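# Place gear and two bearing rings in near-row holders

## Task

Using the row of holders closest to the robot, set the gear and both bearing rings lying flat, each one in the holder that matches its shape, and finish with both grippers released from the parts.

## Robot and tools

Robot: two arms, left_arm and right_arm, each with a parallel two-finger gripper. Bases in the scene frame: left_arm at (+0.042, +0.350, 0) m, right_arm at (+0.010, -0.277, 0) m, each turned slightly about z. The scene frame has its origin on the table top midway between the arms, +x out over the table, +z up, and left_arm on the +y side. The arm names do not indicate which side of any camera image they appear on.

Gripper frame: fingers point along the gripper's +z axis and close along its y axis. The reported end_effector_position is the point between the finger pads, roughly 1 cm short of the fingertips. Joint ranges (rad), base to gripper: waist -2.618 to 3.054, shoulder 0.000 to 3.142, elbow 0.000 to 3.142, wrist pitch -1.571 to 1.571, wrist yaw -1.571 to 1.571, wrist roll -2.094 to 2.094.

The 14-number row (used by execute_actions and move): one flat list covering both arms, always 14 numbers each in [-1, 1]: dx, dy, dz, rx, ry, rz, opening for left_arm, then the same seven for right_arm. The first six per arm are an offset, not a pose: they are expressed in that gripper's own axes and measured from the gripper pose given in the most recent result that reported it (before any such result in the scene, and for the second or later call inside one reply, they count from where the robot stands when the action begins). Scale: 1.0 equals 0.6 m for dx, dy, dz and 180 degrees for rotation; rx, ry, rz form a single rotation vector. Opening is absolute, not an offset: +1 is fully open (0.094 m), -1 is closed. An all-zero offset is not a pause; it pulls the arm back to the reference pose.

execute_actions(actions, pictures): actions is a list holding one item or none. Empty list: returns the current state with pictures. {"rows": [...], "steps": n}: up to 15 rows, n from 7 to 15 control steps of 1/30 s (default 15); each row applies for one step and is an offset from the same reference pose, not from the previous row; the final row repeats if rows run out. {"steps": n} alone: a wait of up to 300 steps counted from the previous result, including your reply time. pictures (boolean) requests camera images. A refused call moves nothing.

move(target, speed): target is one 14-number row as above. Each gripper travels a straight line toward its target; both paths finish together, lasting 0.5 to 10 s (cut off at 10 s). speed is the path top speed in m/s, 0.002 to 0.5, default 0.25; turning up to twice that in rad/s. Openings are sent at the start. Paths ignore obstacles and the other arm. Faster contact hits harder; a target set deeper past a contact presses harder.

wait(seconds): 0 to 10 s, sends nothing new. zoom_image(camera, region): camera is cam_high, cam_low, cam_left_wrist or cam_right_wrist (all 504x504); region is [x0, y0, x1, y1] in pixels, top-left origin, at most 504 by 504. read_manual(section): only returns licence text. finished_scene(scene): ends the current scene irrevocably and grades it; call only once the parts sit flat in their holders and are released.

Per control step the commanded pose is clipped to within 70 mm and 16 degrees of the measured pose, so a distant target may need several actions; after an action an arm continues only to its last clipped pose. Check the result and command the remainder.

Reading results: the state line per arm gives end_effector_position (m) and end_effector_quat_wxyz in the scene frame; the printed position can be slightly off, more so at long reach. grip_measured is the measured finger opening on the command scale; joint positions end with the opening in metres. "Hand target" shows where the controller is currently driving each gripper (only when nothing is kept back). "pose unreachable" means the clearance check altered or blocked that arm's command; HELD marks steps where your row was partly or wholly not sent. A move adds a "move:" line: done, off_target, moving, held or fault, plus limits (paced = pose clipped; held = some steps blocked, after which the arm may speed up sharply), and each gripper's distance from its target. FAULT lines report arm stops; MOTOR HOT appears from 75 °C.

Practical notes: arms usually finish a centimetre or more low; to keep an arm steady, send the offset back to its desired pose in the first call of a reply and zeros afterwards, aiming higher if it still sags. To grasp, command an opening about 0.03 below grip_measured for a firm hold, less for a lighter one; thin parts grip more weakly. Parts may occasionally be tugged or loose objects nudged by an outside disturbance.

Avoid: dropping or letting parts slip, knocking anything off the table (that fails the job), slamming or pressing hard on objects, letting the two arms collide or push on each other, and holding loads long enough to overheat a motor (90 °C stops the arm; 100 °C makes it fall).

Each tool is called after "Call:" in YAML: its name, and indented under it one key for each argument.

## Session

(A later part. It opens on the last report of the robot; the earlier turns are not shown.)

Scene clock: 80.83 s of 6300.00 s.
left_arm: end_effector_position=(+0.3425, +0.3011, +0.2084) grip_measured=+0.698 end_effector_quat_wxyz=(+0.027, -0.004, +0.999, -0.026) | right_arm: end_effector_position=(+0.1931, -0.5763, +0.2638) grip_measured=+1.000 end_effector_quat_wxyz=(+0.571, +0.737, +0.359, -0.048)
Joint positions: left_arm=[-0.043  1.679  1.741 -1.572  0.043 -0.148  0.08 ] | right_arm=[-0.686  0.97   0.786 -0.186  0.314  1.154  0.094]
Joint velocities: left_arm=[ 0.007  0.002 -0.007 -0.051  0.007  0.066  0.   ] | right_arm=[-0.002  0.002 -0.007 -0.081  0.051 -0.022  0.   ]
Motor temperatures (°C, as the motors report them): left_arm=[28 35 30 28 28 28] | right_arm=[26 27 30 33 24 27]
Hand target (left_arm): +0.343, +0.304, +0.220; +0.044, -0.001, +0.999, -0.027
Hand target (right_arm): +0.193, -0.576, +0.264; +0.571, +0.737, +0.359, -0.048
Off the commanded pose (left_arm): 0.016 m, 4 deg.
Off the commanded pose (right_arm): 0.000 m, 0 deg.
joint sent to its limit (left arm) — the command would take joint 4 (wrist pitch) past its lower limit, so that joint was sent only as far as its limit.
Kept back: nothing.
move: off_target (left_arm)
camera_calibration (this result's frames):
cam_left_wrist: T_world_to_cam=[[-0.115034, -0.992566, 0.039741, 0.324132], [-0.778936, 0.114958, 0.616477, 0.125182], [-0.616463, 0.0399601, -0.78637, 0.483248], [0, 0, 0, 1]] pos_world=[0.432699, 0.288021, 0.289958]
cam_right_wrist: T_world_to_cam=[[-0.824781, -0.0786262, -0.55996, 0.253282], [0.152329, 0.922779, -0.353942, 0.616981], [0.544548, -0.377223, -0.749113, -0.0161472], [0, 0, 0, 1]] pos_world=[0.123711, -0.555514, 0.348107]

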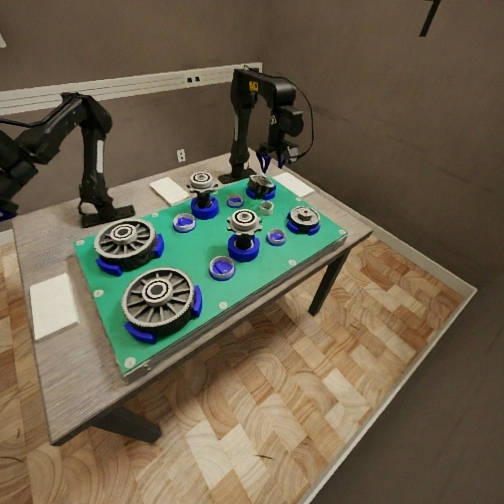

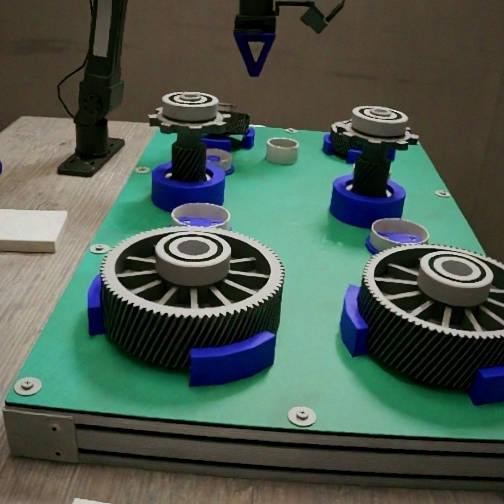

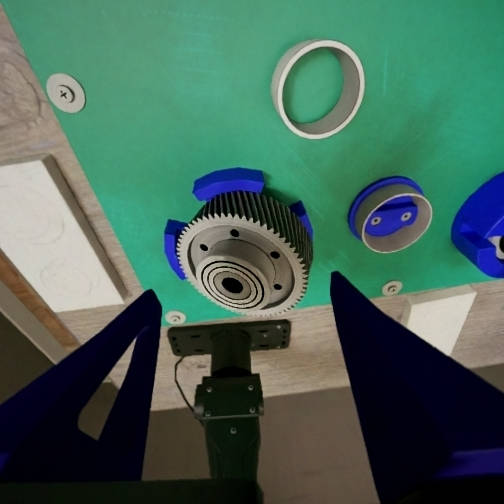

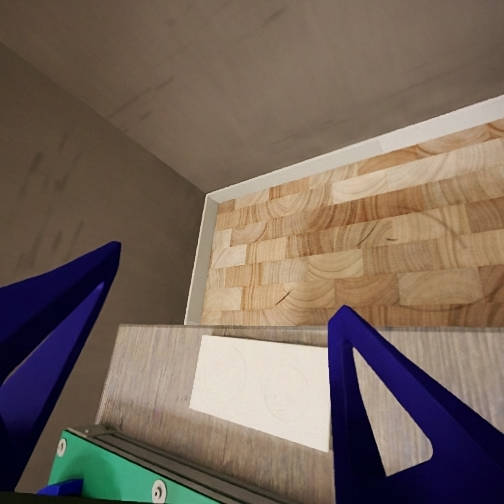

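Call:
move:
  target: [0.098,-0.128,0.082,-0.017,0.017,0,-1,0,0,0,0,0,0,1]

Call:
move:
  target: [0,0,0.085,0,0,0,-1,0,0,0,0,0,0,1]
  speed: 0.08

Call:
move:
  target: [0,0.05,0,0,0,0,-1,0,0,0,0,0,0,1]
  speed: 0.03

Call:
zoom_image:
  camera: "cam_high"
  region: [210, 155, 330, 255]

Scene clock: 82.53 s of 6300.00 s.
left_arm: end_effector_position=(+0.2882, +0.2216, +0.1575) grip_measured=-0.995 end_effector_quat_wxyz=(-0.014, +0.000, +1.000, +0.004) | right_arm: end_effector_position=(+0.1931, -0.5763, +0.2638) grip_measured=+1.000 end_effector_quat_wxyz=(+0.571, +0.737, +0.359, -0.048)
Joint positions: left_arm=[-0.385  1.622  1.475 -1.453  0.005 -0.48   0.   ] | right_arm=[-0.686  0.97   0.786 -0.186  0.314  1.154  0.094]
Joint velocities: left_arm=[-0.017 -0.017 -0.017  0.022  0.037 -0.022 -0.001] | right_arm=[-0.002  0.002  0.007  0.051  0.007 -0.051  0.   ]
Motor temperatures (°C, as the motors report them): left_arm=[28 35 30 28 28 28] | right_arm=[26 27 30 33 24 27]
Hand target (left_arm): +0.289, +0.222, +0.161; +0.003, -0.004, +1.000, +0.002
Hand target (right_arm): +0.193, -0.576, +0.264; +0.571, +0.737, +0.359, -0.048
Off the commanded pose (left_arm): 0.003 m, 2 deg.
Off the commanded pose (right_arm): 0.000 m, 0 deg.
Kept back: nothing.
move: done
camera_calibration (this result's frames):
cam_left_wrist: T_world_to_cam=[[-0.123142, -0.992341, -0.00979482, 0.251118], [-0.724857, 0.0831992, 0.683857, 0.10417], [-0.677804, 0.0913112, -0.72955, 0.410314], [0, 0, 0, 1]] pos_world=[0.384544, 0.203062, 0.230567]
cam_right_wrist: T_world_to_cam=[[-0.824781, -0.0786262, -0.55996, 0.253282], [0.152329, 0.922779, -0.353942, 0.616981], [0.544548, -0.377223, -0.749113, -0.0161472], [0, 0, 0, 1]] pos_world=[0.123711, -0.555514, 0.348107]

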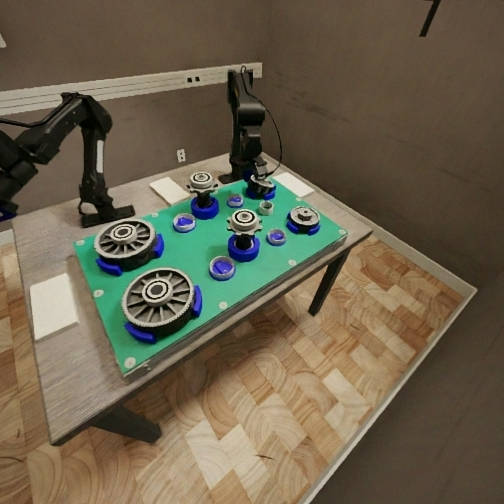

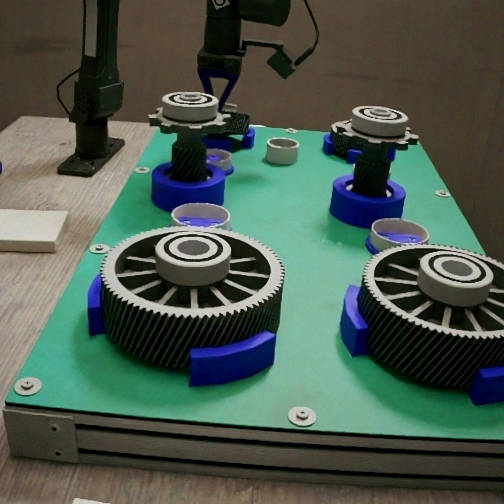

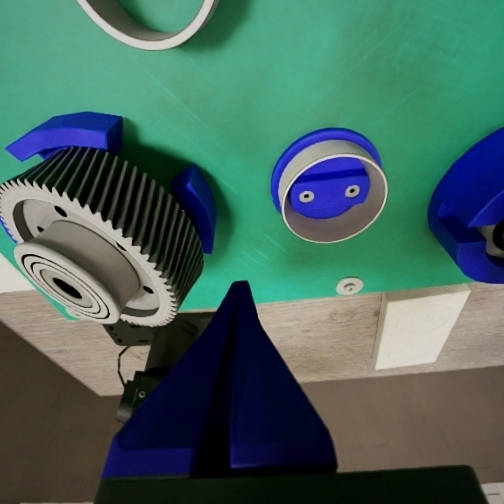

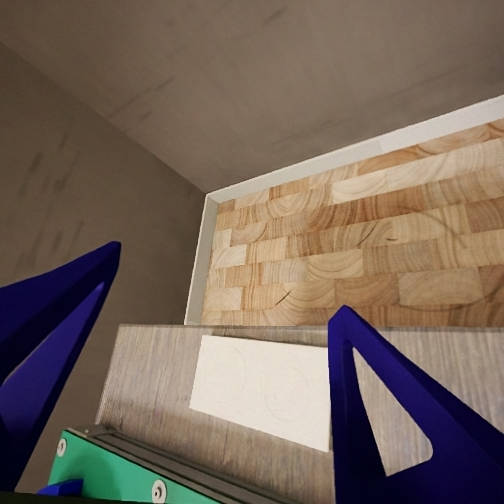

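Scene clock: 83.73 s of 6300.00 s.
left_arm: end_effector_position=(+0.2862, +0.2227, +0.1094) grip_measured=-0.995 end_effector_quat_wxyz=(-0.018, +0.000, +1.000, +0.006) | right_arm: end_effector_position=(+0.1931, -0.5763, +0.2638) grip_measured=+1.000 end_effector_quat_wxyz=(+0.571, +0.737, +0.359, -0.048)
Joint positions: left_arm=[-0.385  1.622  1.284 -1.27   0.005 -0.48   0.   ] | right_arm=[-0.686  0.97   0.786 -0.186  0.314  1.154  0.094]
Joint velocities: left_arm=[-0.012 -0.002  0.002 -0.022 -0.022 -0.037 -0.   ] | right_arm=[-0.007  0.002 -0.002  0.022  0.066  0.022  0.   ]
Motor temperatures (°C, as the motors report them): left_arm=[28 35 30 28 28 28] | right_arm=[26 27 30 34 24 27]
Hand target (left_arm): +0.287, +0.221, +0.107; -0.014, +0.001, +1.000, +0.005
Hand target (right_arm): +0.193, -0.576, +0.264; +0.571, +0.737, +0.359, -0.048
Off the commanded pose (left_arm): 0.003 m, 1 deg.
Off the commanded pose (right_arm): 0.000 m, 0 deg.
Kept back: nothing.
move: done
camera_calibration (this result's frames):
cam_left_wrist: T_world_to_cam=[[-0.123242, -0.992289, -0.0132187, 0.251899], [-0.719634, 0.0801903, 0.689708, 0.134102], [-0.683329, 0.0945134, -0.723967, 0.373988], [0, 0, 0, 1]] pos_world=[0.383105, 0.203856, 0.181594]
cam_right_wrist: T_world_to_cam=[[-0.824781, -0.0786262, -0.55996, 0.253282], [0.152329, 0.922779, -0.353942, 0.616981], [0.544548, -0.377223, -0.749113, -0.0161472], [0, 0, 0, 1]] pos_world=[0.123711, -0.555514, 0.348107]

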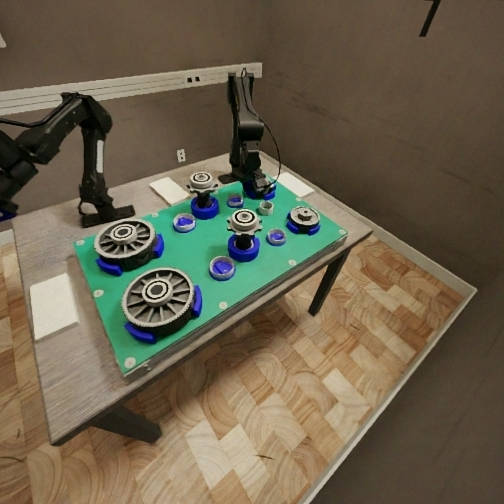

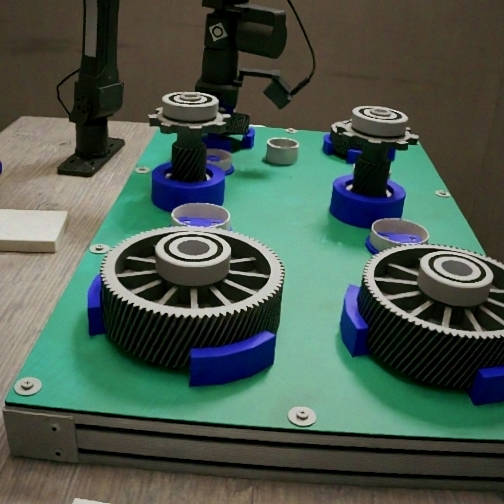

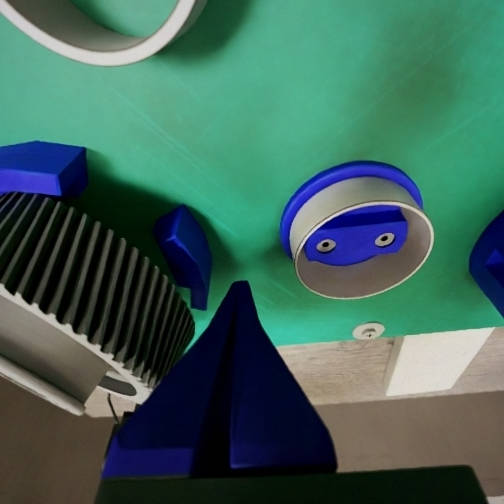

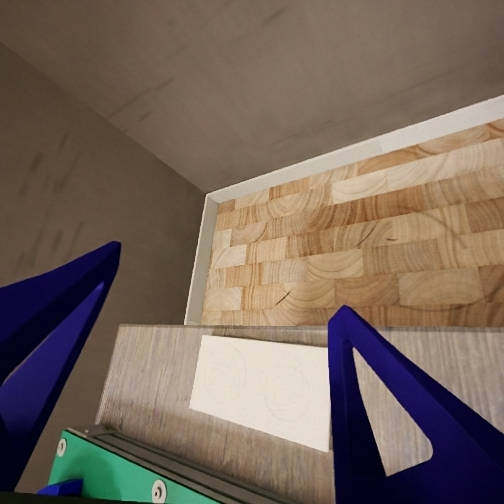

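Scene clock: 85.00 s of 6300.00 s.
left_arm: end_effector_position=(+0.2871, +0.2398, +0.1071) grip_measured=-0.996 end_effector_quat_wxyz=(-0.025, +0.003, +1.000, -0.008) | right_arm: end_effector_position=(+0.1931, -0.5763, +0.2638) grip_measured=+1.000 end_effector_quat_wxyz=(+0.571, +0.737, +0.359, -0.048)
Joint positions: left_arm=[-0.308  1.6    1.251 -1.262  0.034 -0.397  0.   ] | right_arm=[-0.686  0.97   0.786 -0.186  0.314  1.154  0.094]
Joint velocities: left_arm=[ 0.017  0.012 -0.012 -0.037 -0.095  0.007 -0.001] | right_arm=[ 0.007 -0.002  0.007  0.037  0.007  0.051  0.   ]
Motor temperatures (°C, as the motors report them): left_arm=[28 35 30 28 28 28] | right_arm=[26 27 30 34 24 27]
Hand target (left_arm): +0.286, +0.252, +0.109; -0.019, +0.000, +1.000, +0.006
Hand target (right_arm): +0.193, -0.576, +0.264; +0.571, +0.737, +0.359, -0.048
Off the commanded pose (left_arm): 0.013 m, 2 deg.
Off the commanded pose (right_arm): 0.000 m, 0 deg.
Kept back: nothing.
move: off_target (left_arm)
camera_calibration (this result's frames):
cam_left_wrist: T_world_to_cam=[[-0.127342, -0.991712, 0.0170808, 0.266662], [-0.709288, 0.103087, 0.697341, 0.125639], [-0.693322, 0.0766852, -0.716536, 0.377722], [0, 0, 0, 1]] pos_world=[0.384954, 0.222534, 0.178484]
cam_right_wrist: T_world_to_cam=[[-0.824604, -0.0784456, -0.560245, 0.253427], [0.152569, 0.922805, -0.353771, 0.616905], [0.544749, -0.377197, -0.74898, -0.0162065], [0, 0, 0, 1]] pos_world=[0.123685, -0.555516, 0.348087]

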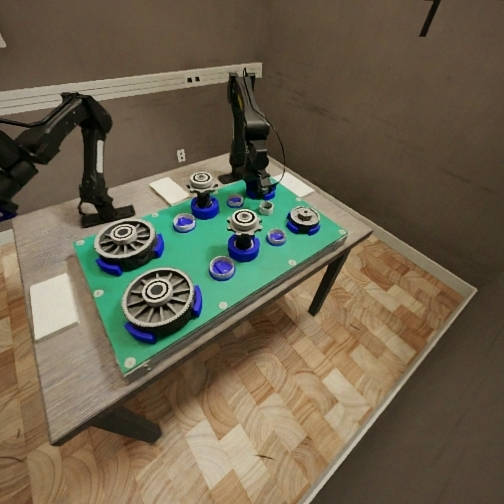

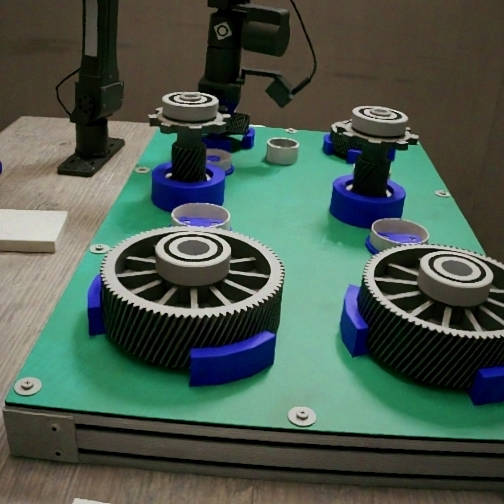

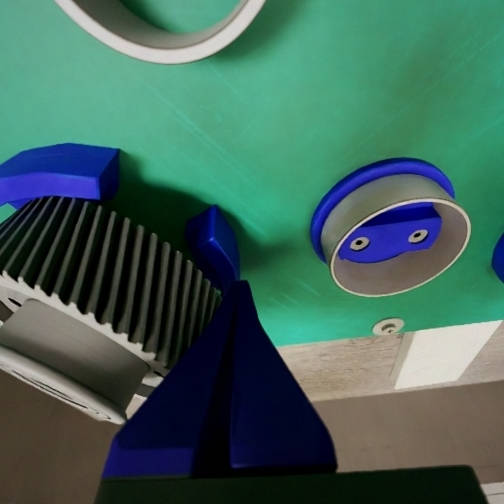

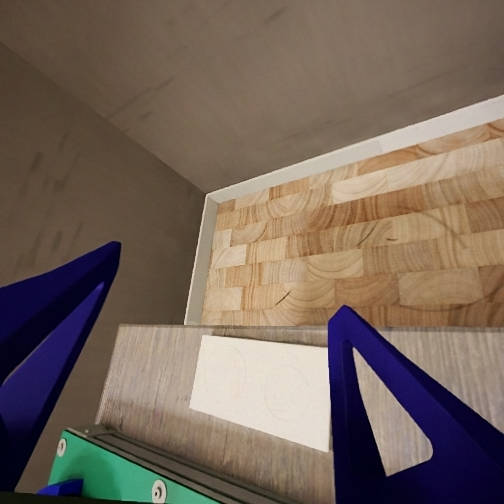

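Region (210, 155, 330, 255) of cam_high's 504x504 image, scaled by 4.200, with more detail than that image has.

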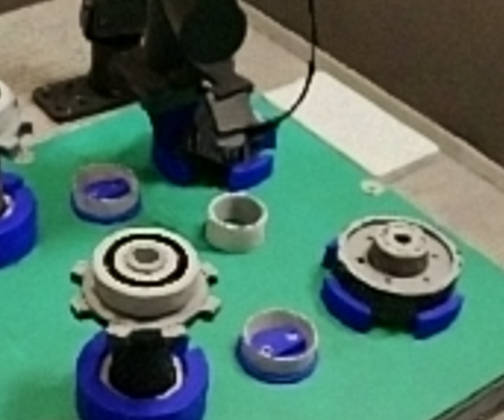

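Call:
move:
  target: [0.02,-0.03,-0.008,0,0,0,-1,0,0,0,0,0,0,1]
  speed: 0.08

Call:
move:
  target: [0.09,0.02,-0.01,0,0,0,-1,0,0,0,0,0,0,1]
  speed: 0.08

Call:
move:
  target: [-0.06,0.05,0,0,0,0,-1,0,0,0,0,0,0,1]
  speed: 0.03

Scene clock: 86.13 s of 6300.00 s.
left_arm: end_effector_position=(+0.2774, +0.2239, +0.1072) grip_measured=-0.996 end_effector_quat_wxyz=(-0.029, +0.006, +1.000, -0.006) | right_arm: end_effector_position=(+0.1931, -0.5763, +0.2638) grip_measured=+1.000 end_effector_quat_wxyz=(+0.571, +0.737, +0.359, -0.048)
Joint positions: left_arm=[-0.376  1.6    1.251 -1.269  0.036 -0.459  0.   ] | right_arm=[-0.686  0.97   0.786 -0.186  0.314  1.154  0.094]
Joint velocities: left_arm=[-0.007 -0.002 -0.002  0.007  0.051  0.022  0.001] | right_arm=[-0.002 -0.017  0.007 -0.051 -0.125 -0.022  0.   ]
Motor temperatures (°C, as the motors report them): left_arm=[28 34 30 28 28 28] | right_arm=[26 27 30 34 24 27]
Hand target (left_arm): +0.276, +0.222, +0.113; -0.024, +0.003, +1.000, -0.008
Hand target (right_arm): +0.193, -0.576, +0.264; +0.571, +0.737, +0.359, -0.048
Off the commanded pose (left_arm): 0.006 m, 1 deg.
Off the commanded pose (right_arm): 0.000 m, 0 deg.
Kept back: nothing.
move: done
camera_calibration (this result's frames):
cam_left_wrist: T_world_to_cam=[[-0.132886, -0.991032, 0.0140039, 0.251418], [-0.70308, 0.104215, 0.703433, 0.117716], [-0.698584, 0.0836302, -0.710624, 0.371559], [0, 0, 0, 1]] pos_world=[0.375739, 0.205822, 0.177713]
cam_right_wrist: T_world_to_cam=[[-0.824604, -0.0784456, -0.560245, 0.253427], [0.152569, 0.922805, -0.353771, 0.616905], [0.544749, -0.377197, -0.74898, -0.0162065], [0, 0, 0, 1]] pos_world=[0.123685, -0.555516, 0.348087]

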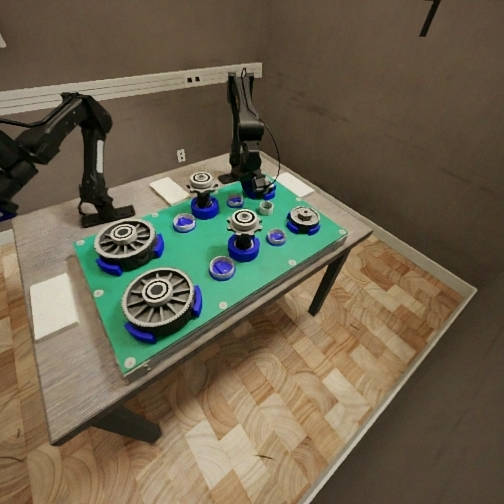

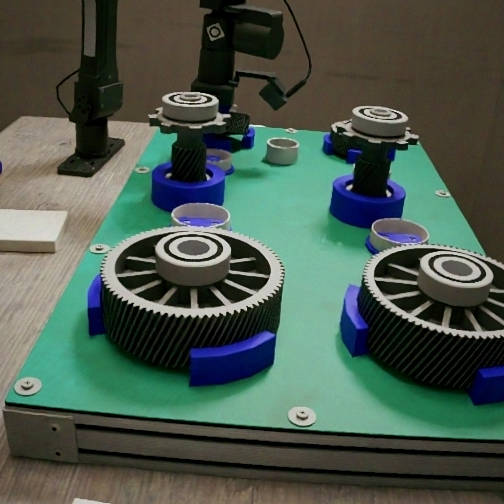

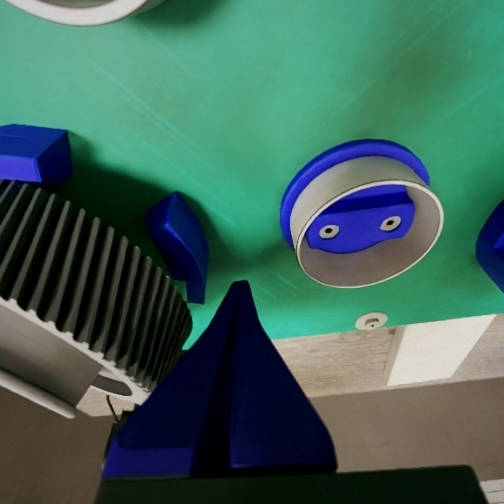

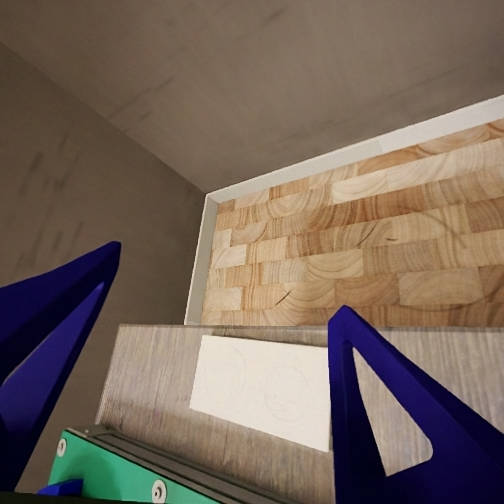

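Scene clock: 87.17 s of 6300.00 s.
left_arm: end_effector_position=(+0.2314, +0.2358, +0.1147) grip_measured=-0.996 end_effector_quat_wxyz=(-0.025, +0.006, +1.000, -0.007) | right_arm: end_effector_position=(+0.1931, -0.5763, +0.2638) grip_measured=+1.000 end_effector_quat_wxyz=(+0.571, +0.737, +0.359, -0.048)
Joint positions: left_arm=[-0.422  1.412  1.107 -1.302  0.036 -0.505  0.   ] | right_arm=[-0.686  0.97   0.786 -0.186  0.314  1.154  0.094]
Joint velocities: left_arm=[ 0.002  0.007  0.012 -0.051  0.081 -0.022  0.   ] | right_arm=[ 0.002 -0.007  0.002  0.125  0.007 -0.022  0.   ]
Motor temperatures (°C, as the motors report them): left_arm=[28 34 29 28 28 28] | right_arm=[26 27 30 34 24 27]
Hand target (left_arm): +0.224, +0.237, +0.115; -0.028, +0.006, +1.000, -0.006
Hand target (right_arm): +0.193, -0.576, +0.264; +0.571, +0.737, +0.359, -0.048
Off the commanded pose (left_arm): 0.008 m, 0 deg.
Off the commanded pose (right_arm): 0.000 m, 0 deg.
Kept back: nothing.
move: done
camera_calibration (this result's frames):
cam_left_wrist: T_world_to_cam=[[-0.133829, -0.990889, 0.0151441, 0.257048], [-0.708719, 0.106378, 0.697425, 0.0804074], [-0.692682, 0.0826028, -0.716498, 0.343277], [0, 0, 0, 1]] pos_world=[0.329168, 0.217797, 0.185986]
cam_right_wrist: T_world_to_cam=[[-0.824604, -0.0784456, -0.560245, 0.253427], [0.152569, 0.922805, -0.353771, 0.616905], [0.544749, -0.377197, -0.74898, -0.0162065], [0, 0, 0, 1]] pos_world=[0.123685, -0.555516, 0.348087]

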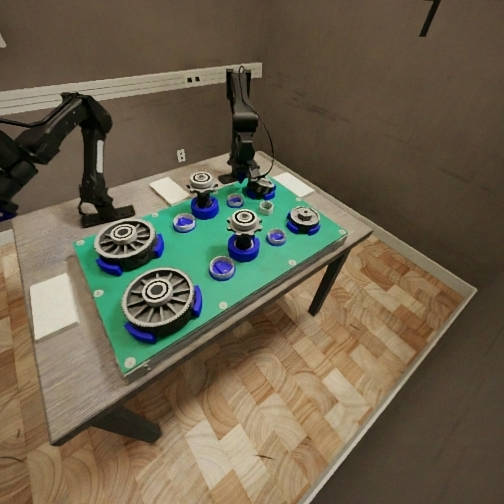

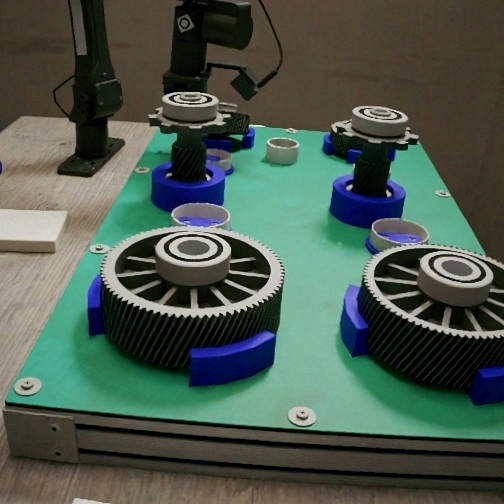

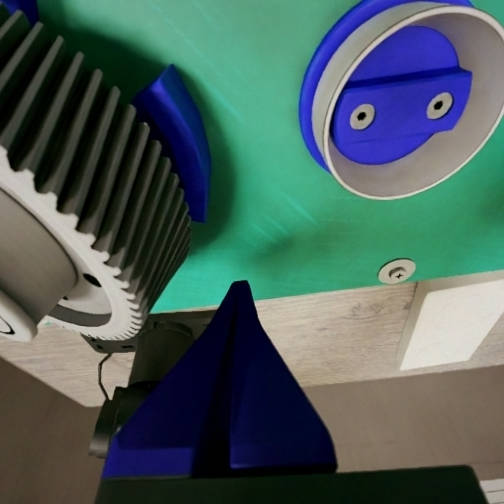

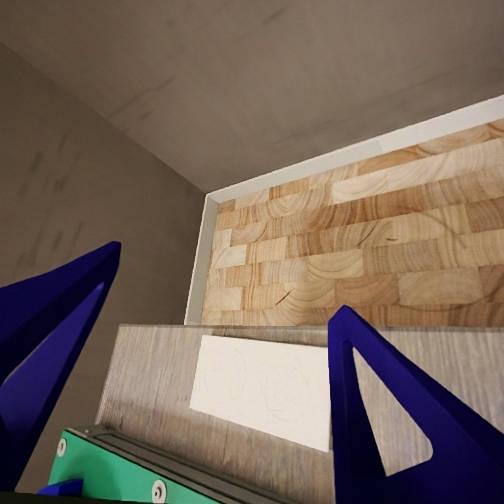

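Scene clock: 89.00 s of 6300.00 s.
left_arm: end_effector_position=(+0.2383, +0.2489, +0.1123) grip_measured=-0.996 end_effector_quat_wxyz=(-0.071, +0.015, +0.997, -0.038) | right_arm: end_effector_position=(+0.1931, -0.5763, +0.2638) grip_measured=+1.000 end_effector_quat_wxyz=(+0.571, +0.737, +0.359, -0.048)
Joint positions: left_arm=[-0.286  1.475  1.142 -1.344  0.122 -0.345  0.   ] | right_arm=[-0.686  0.97   0.786 -0.186  0.314  1.154  0.094]
Joint velocities: left_arm=[ 0.007 -0.027 -0.032 -0.007  0.081  0.037 -0.   ] | right_arm=[ 0.007 -0.012 -0.007 -0.051 -0.007 -0.007  0.   ]
Motor temperatures (°C, as the motors report them): left_arm=[28 34 30 28 28 28] | right_arm=[26 27 30 34 24 27]
Hand target (left_arm): +0.265, +0.264, +0.114; -0.027, +0.005, +1.000, -0.007
Hand target (right_arm): +0.193, -0.576, +0.264; +0.571, +0.737, +0.359, -0.048
Off the commanded pose (left_arm): 0.034 m, 6 deg.
Off the commanded pose (right_arm): 0.000 m, 0 deg.
Kept back: nothing.
move: off_target (left_arm)
camera_calibration (this result's frames):
cam_left_wrist: T_world_to_cam=[[-0.145637, -0.985279, 0.0895237, 0.264088], [-0.638848, 0.162751, 0.751921, 0.0486953], [-0.755423, 0.0523159, -0.653146, 0.360598], [0, 0, 0, 1]] pos_world=[0.341974, 0.23341, 0.175266]
cam_right_wrist: T_world_to_cam=[[-0.824604, -0.0784456, -0.560245, 0.253427], [0.152569, 0.922805, -0.353771, 0.616905], [0.544749, -0.377197, -0.74898, -0.0162065], [0, 0, 0, 1]] pos_world=[0.123685, -0.555516, 0.348087]

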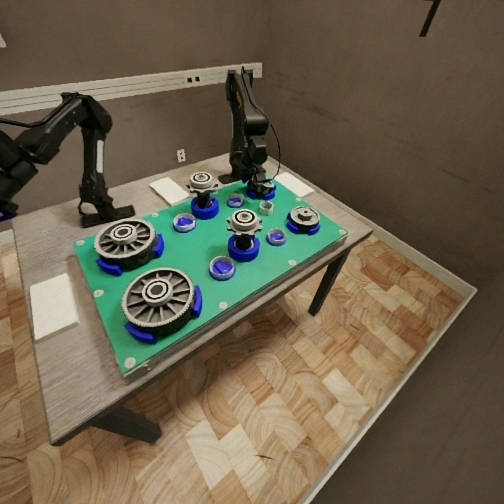

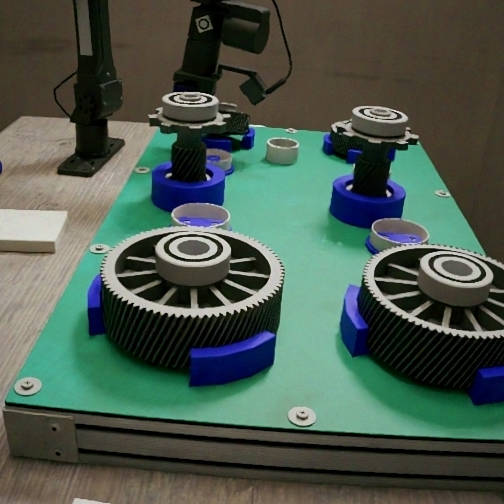

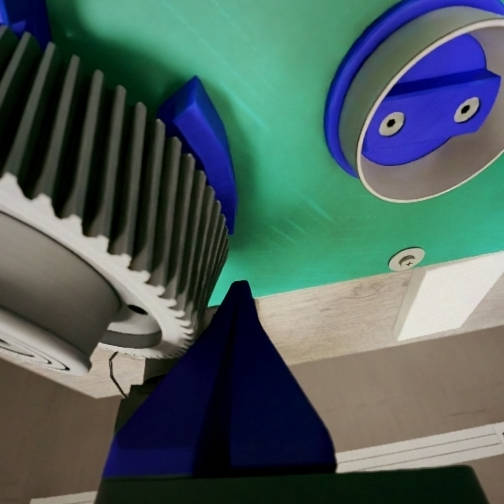

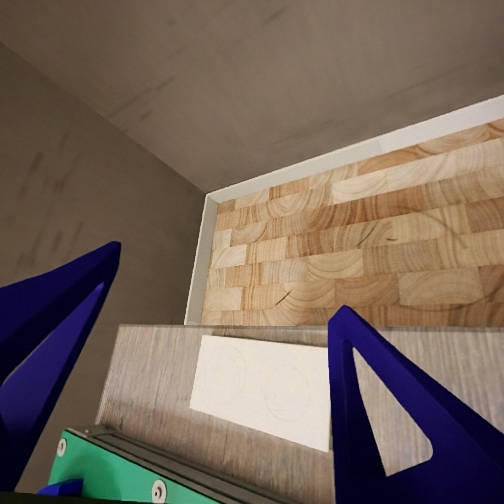

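Call:
move:
  target: [0.03,-0.03,-0.03,-0.024,-0.045,-0.01,-1,0,0,0,0,0,0,1]
  speed: 0.08

Call:
move:
  target: [0,0,-0.11,0,0,0,0.6,0,0,0,0,0,0,1]

Call:
move:
  target: [-0.095,0.145,0,0.08,0,0,0.6,0,0,0,0,0,0,1]

Call:
zoom_image:
  camera: "cam_high"
  region: [220, 140, 310, 215]

Scene clock: 91.07 s of 6300.00 s.
left_arm: end_effector_position=(+0.2265, +0.2323, +0.1315) grip_measured=-0.996 end_effector_quat_wxyz=(-0.005, -0.001, +1.000, -0.003) | right_arm: end_effector_position=(+0.1931, -0.5763, +0.2638) grip_measured=+1.000 end_effector_quat_wxyz=(+0.571, +0.737, +0.359, -0.048)
Joint positions: left_arm=[-0.468  1.372  1.142 -1.346  0.011 -0.565  0.   ] | right_arm=[-0.686  0.97   0.786 -0.186  0.314  1.154  0.094]
Joint velocities: left_arm=[-0.002 -0.007  0.017  0.081 -0.051 -0.066  0.   ] | right_arm=[ 0.017  0.012 -0.012 -0.051  0.051 -0.007  0.   ]
Motor temperatures (°C, as the motors report them): left_arm=[28 34 30 28 28 28] | right_arm=[26 27 30 34 24 27]
Hand target (left_arm): +0.224, +0.234, +0.134; +0.001, -0.001, +1.000, +0.000
Hand target (right_arm): +0.193, -0.576, +0.264; +0.571, +0.737, +0.359, -0.048
Off the commanded pose (left_arm): 0.005 m, 1 deg.
Off the commanded pose (right_arm): 0.000 m, 0 deg.
Kept back: nothing.
move: done
camera_calibration (this result's frames):
cam_left_wrist: T_world_to_cam=[[-0.121103, -0.992637, 0.00225865, 0.25185], [-0.736528, 0.0913826, 0.670206, 0.0789104], [-0.665477, 0.0795005, -0.742172, 0.350094], [0, 0, 0, 1]] pos_world=[0.321599, 0.214952, 0.206375]
cam_right_wrist: T_world_to_cam=[[-0.824604, -0.0784456, -0.560245, 0.253427], [0.152569, 0.922805, -0.353771, 0.616905], [0.544749, -0.377197, -0.74898, -0.0162065], [0, 0, 0, 1]] pos_world=[0.123685, -0.555516, 0.348087]

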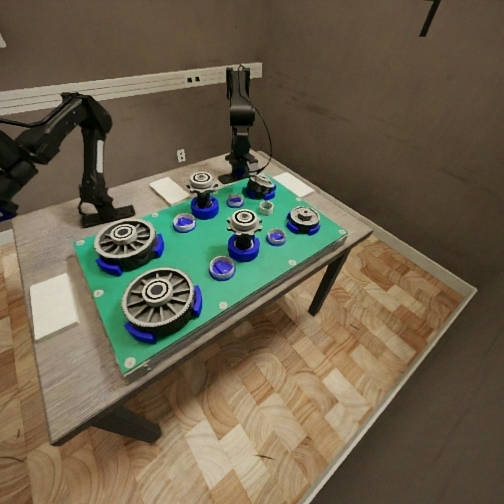

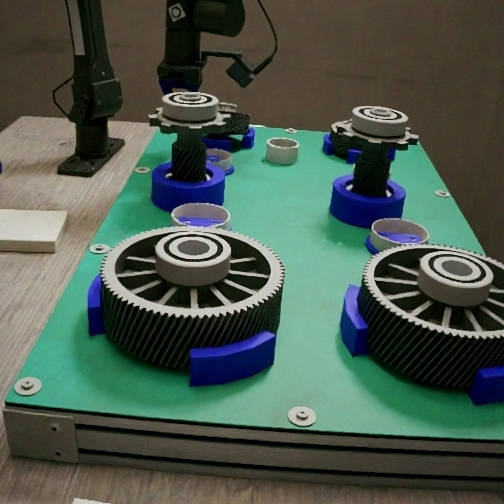

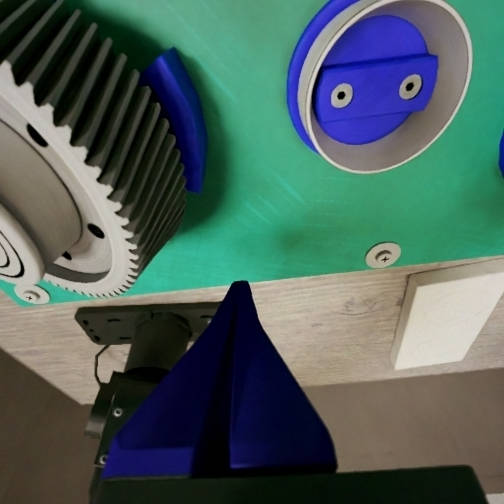

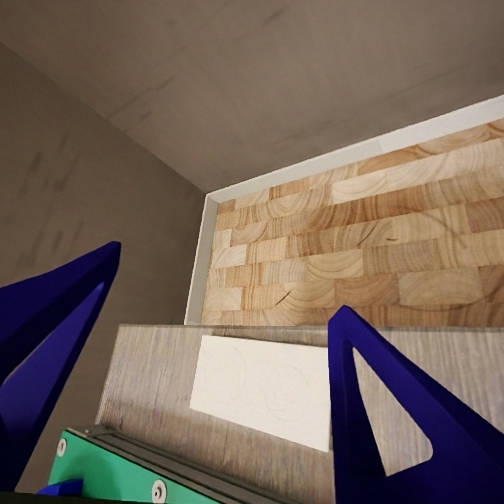

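Scene clock: 92.07 s of 6300.00 s.
left_arm: end_effector_position=(+0.2256, +0.2329, +0.1935) grip_measured=+0.598 end_effector_quat_wxyz=(+0.005, -0.000, +1.000, -0.009) | right_arm: end_effector_position=(+0.1931, -0.5763, +0.2638) grip_measured=+1.000 end_effector_quat_wxyz=(+0.571, +0.737, +0.359, -0.048)
Joint positions: left_arm=[-0.468  1.377  1.394 -1.57   0.01  -0.565  0.075] | right_arm=[-0.686  0.97   0.786 -0.186  0.314  1.154  0.094]
Joint velocities: left_arm=[ 0.002  0.002  0.002  0.007 -0.022 -0.051  0.001] | right_arm=[-0.002 -0.002 -0.002 -0.037  0.022 -0.007  0.   ]
Motor temperatures (°C, as the motors report them): left_arm=[28 33 30 28 28 28] | right_arm=[26 27 30 34 24 27]
Hand target (left_arm): +0.227, +0.234, +0.197; +0.005, -0.001, +1.000, -0.009
Hand target (right_arm): +0.193, -0.576, +0.264; +0.571, +0.737, +0.359, -0.048
Off the commanded pose (left_arm): 0.004 m, 1 deg.
Off the commanded pose (right_arm): 0.000 m, 0 deg.
joint sent to its limit (left arm) — the command would take joint 4 (wrist pitch) past its lower limit, so that joint was sent only as far as its limit.
Kept back: nothing.
move: done
camera_calibration (this result's frames):
cam_left_wrist: T_world_to_cam=[[-0.121249, -0.992547, 0.0122001, 0.250345], [-0.750111, 0.0996692, 0.653757, 0.0409337], [-0.650101, 0.0701163, -0.756606, 0.396954], [0, 0, 0, 1]] pos_world=[0.319119, 0.216566, 0.270523]
cam_right_wrist: T_world_to_cam=[[-0.824604, -0.0784456, -0.560245, 0.253427], [0.152569, 0.922805, -0.353771, 0.616905], [0.544749, -0.377197, -0.74898, -0.0162065], [0, 0, 0, 1]] pos_world=[0.123685, -0.555516, 0.348087]

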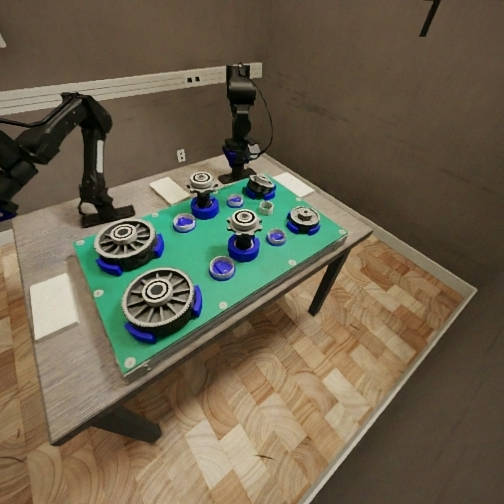

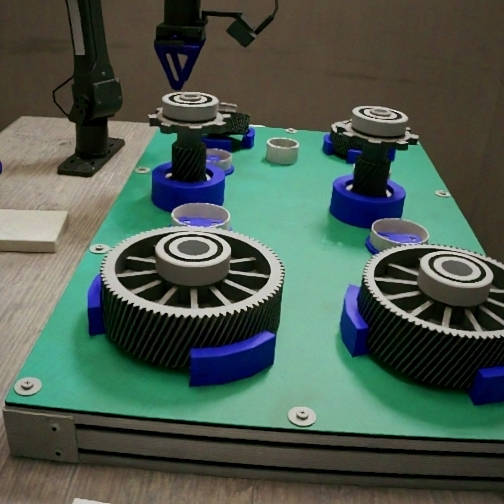

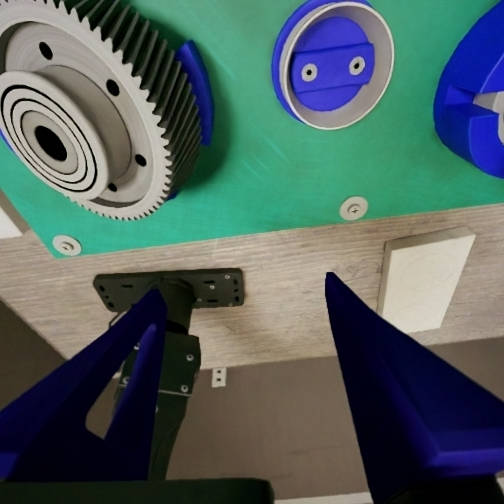

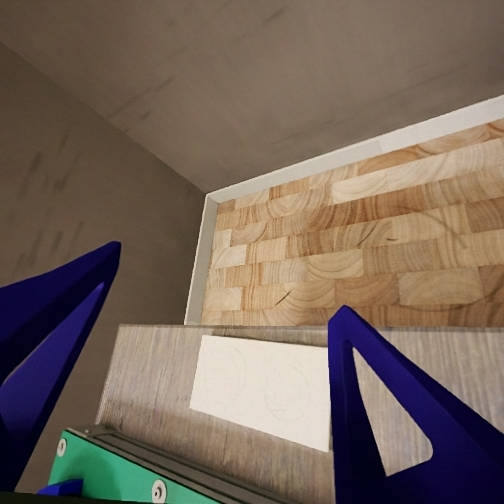

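Scene clock: 93.33 s of 6300.00 s.
left_arm: end_effector_position=(+0.2754, +0.3172, +0.1841) grip_measured=+0.598 end_effector_quat_wxyz=(-0.010, -0.005, +0.991, -0.130) | right_arm: end_effector_position=(+0.1931, -0.5763, +0.2638) grip_measured=+1.000 end_effector_quat_wxyz=(+0.571, +0.737, +0.359, -0.048)
Joint positions: left_arm=[ 0.148  1.462  1.402 -1.545  0.259  0.046  0.075] | right_arm=[-0.686  0.97   0.786 -0.186  0.314  1.154  0.094]
Joint velocities: left_arm=[-0.002  0.002 -0.002 -0.022 -0.037  0.022 -0.   ] | right_arm=[-0.022  0.017 -0.007  0.007 -0.022 -0.022  0.   ]
Motor temperatures (°C, as the motors report them): left_arm=[28 33 30 28 28 28] | right_arm=[26 27 30 34 24 27]
Hand target (left_arm): +0.280, +0.317, +0.191; +0.001, -0.000, +0.991, -0.136
Hand target (right_arm): +0.193, -0.576, +0.264; +0.571, +0.737, +0.359, -0.048
Off the commanded pose (left_arm): 0.011 m, 2 deg.
Off the commanded pose (right_arm): 0.000 m, 0 deg.
Kept back: nothing.
move: off_target (left_arm)
camera_calibration (this result's frames):
cam_left_wrist: T_world_to_cam=[[-0.108806, -0.961166, 0.253615, 0.282317], [-0.732287, 0.250035, 0.633434, 0.0271808], [-0.672248, -0.116797, -0.731055, 0.47706], [0, 0, 0, 1]] pos_world=[0.371325, 0.320277, 0.25994]
cam_right_wrist: T_world_to_cam=[[-0.824604, -0.0784456, -0.560245, 0.253427], [0.152569, 0.922805, -0.353771, 0.616905], [0.544749, -0.377197, -0.74898, -0.0162065], [0, 0, 0, 1]] pos_world=[0.123685, -0.555516, 0.348087]

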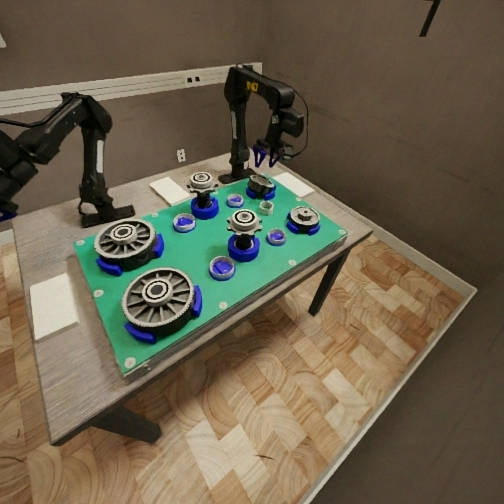

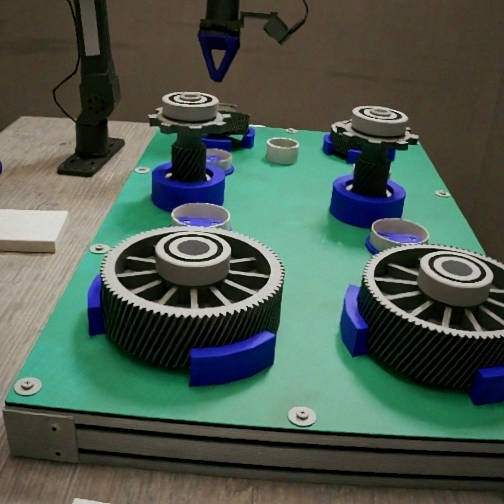

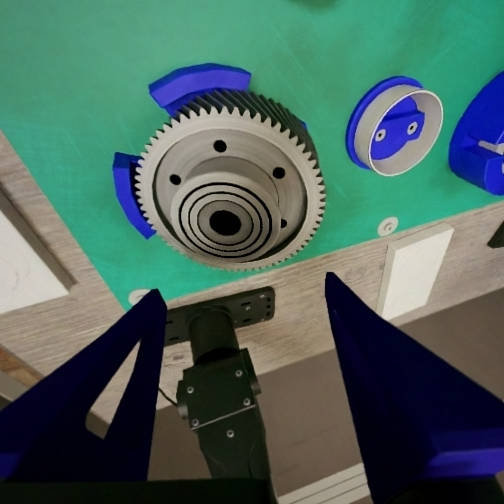

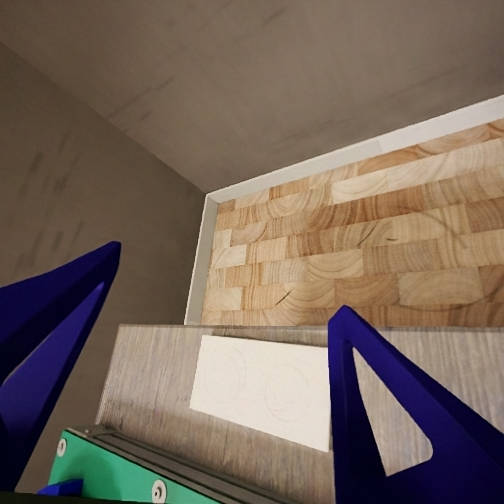

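Region (220, 140, 310, 215) of cam_high's 504x504 image, scaled by 5.600, with more detail than that image has.

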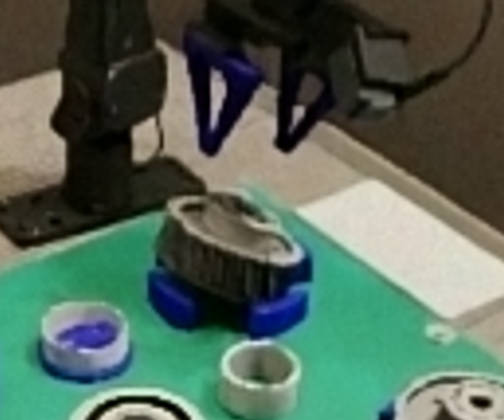

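Call:
move:
  target: [-0.03,0.013,0.082,0,0,0,0.6,0,0,0,0,0,0,1]
  speed: 0.06

Scene clock: 94.97 s of 6300.00 s.
left_arm: end_effector_position=(+0.2916, +0.3144, +0.1391) grip_measured=+0.598 end_effector_quat_wxyz=(-0.010, -0.007, +0.991, -0.130) | right_arm: end_effector_position=(+0.1931, -0.5763, +0.2638) grip_measured=+1.000 end_effector_quat_wxyz=(+0.571, +0.737, +0.359, -0.048)
Joint positions: left_arm=[ 0.134  1.505  1.262 -1.357  0.26   0.027  0.075] | right_arm=[-0.686  0.97   0.786 -0.186  0.314  1.154  0.094]
Joint velocities: left_arm=[ 0.007  0.007 -0.012 -0.037  0.022 -0.007 -0.   ] | right_arm=[-0.022  0.007  0.002  0.051 -0.022  0.007  0.   ]
Motor temperatures (°C, as the motors report them): left_arm=[28 33 30 28 28 28] | right_arm=[26 27 30 34 24 27]
Hand target (left_arm): +0.293, +0.312, +0.135; -0.010, -0.005, +0.991, -0.130
Hand target (right_arm): +0.193, -0.576, +0.264; +0.571, +0.737, +0.359, -0.048
Off the commanded pose (left_arm): 0.005 m, 0 deg.
Off the commanded pose (right_arm): 0.000 m, 0 deg.
Kept back: nothing.
move: done
camera_calibration (this result's frames):
cam_left_wrist: T_world_to_cam=[[-0.105319, -0.961495, 0.253841, 0.291879], [-0.73311, 0.247541, 0.633462, 0.0692682], [-0.671906, -0.119378, -0.730952, 0.455388], [0, 0, 0, 1]] pos_world=[0.3875, 0.317857, 0.214898]
cam_right_wrist: T_world_to_cam=[[-0.824604, -0.0784456, -0.560245, 0.253427], [0.152569, 0.922805, -0.353771, 0.616905], [0.544749, -0.377197, -0.74898, -0.0162065], [0, 0, 0, 1]] pos_world=[0.123685, -0.555516, 0.348087]

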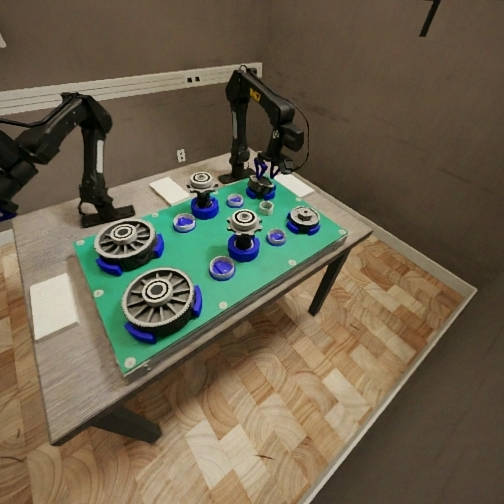

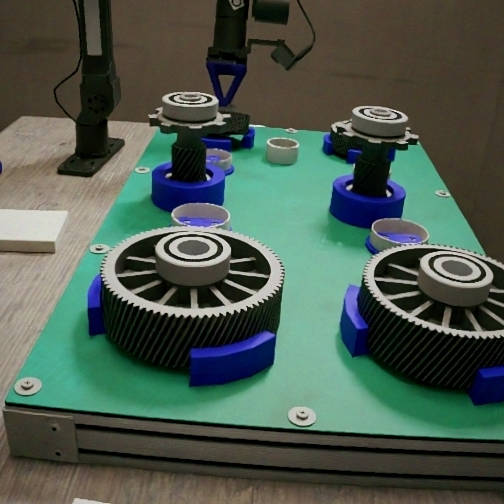

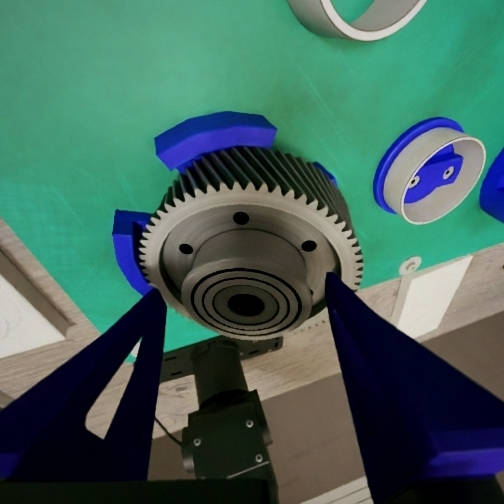

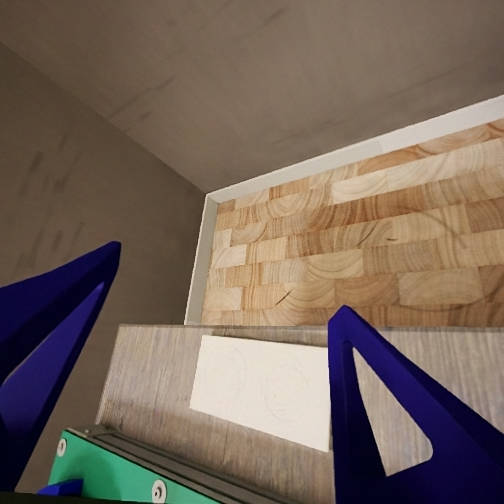

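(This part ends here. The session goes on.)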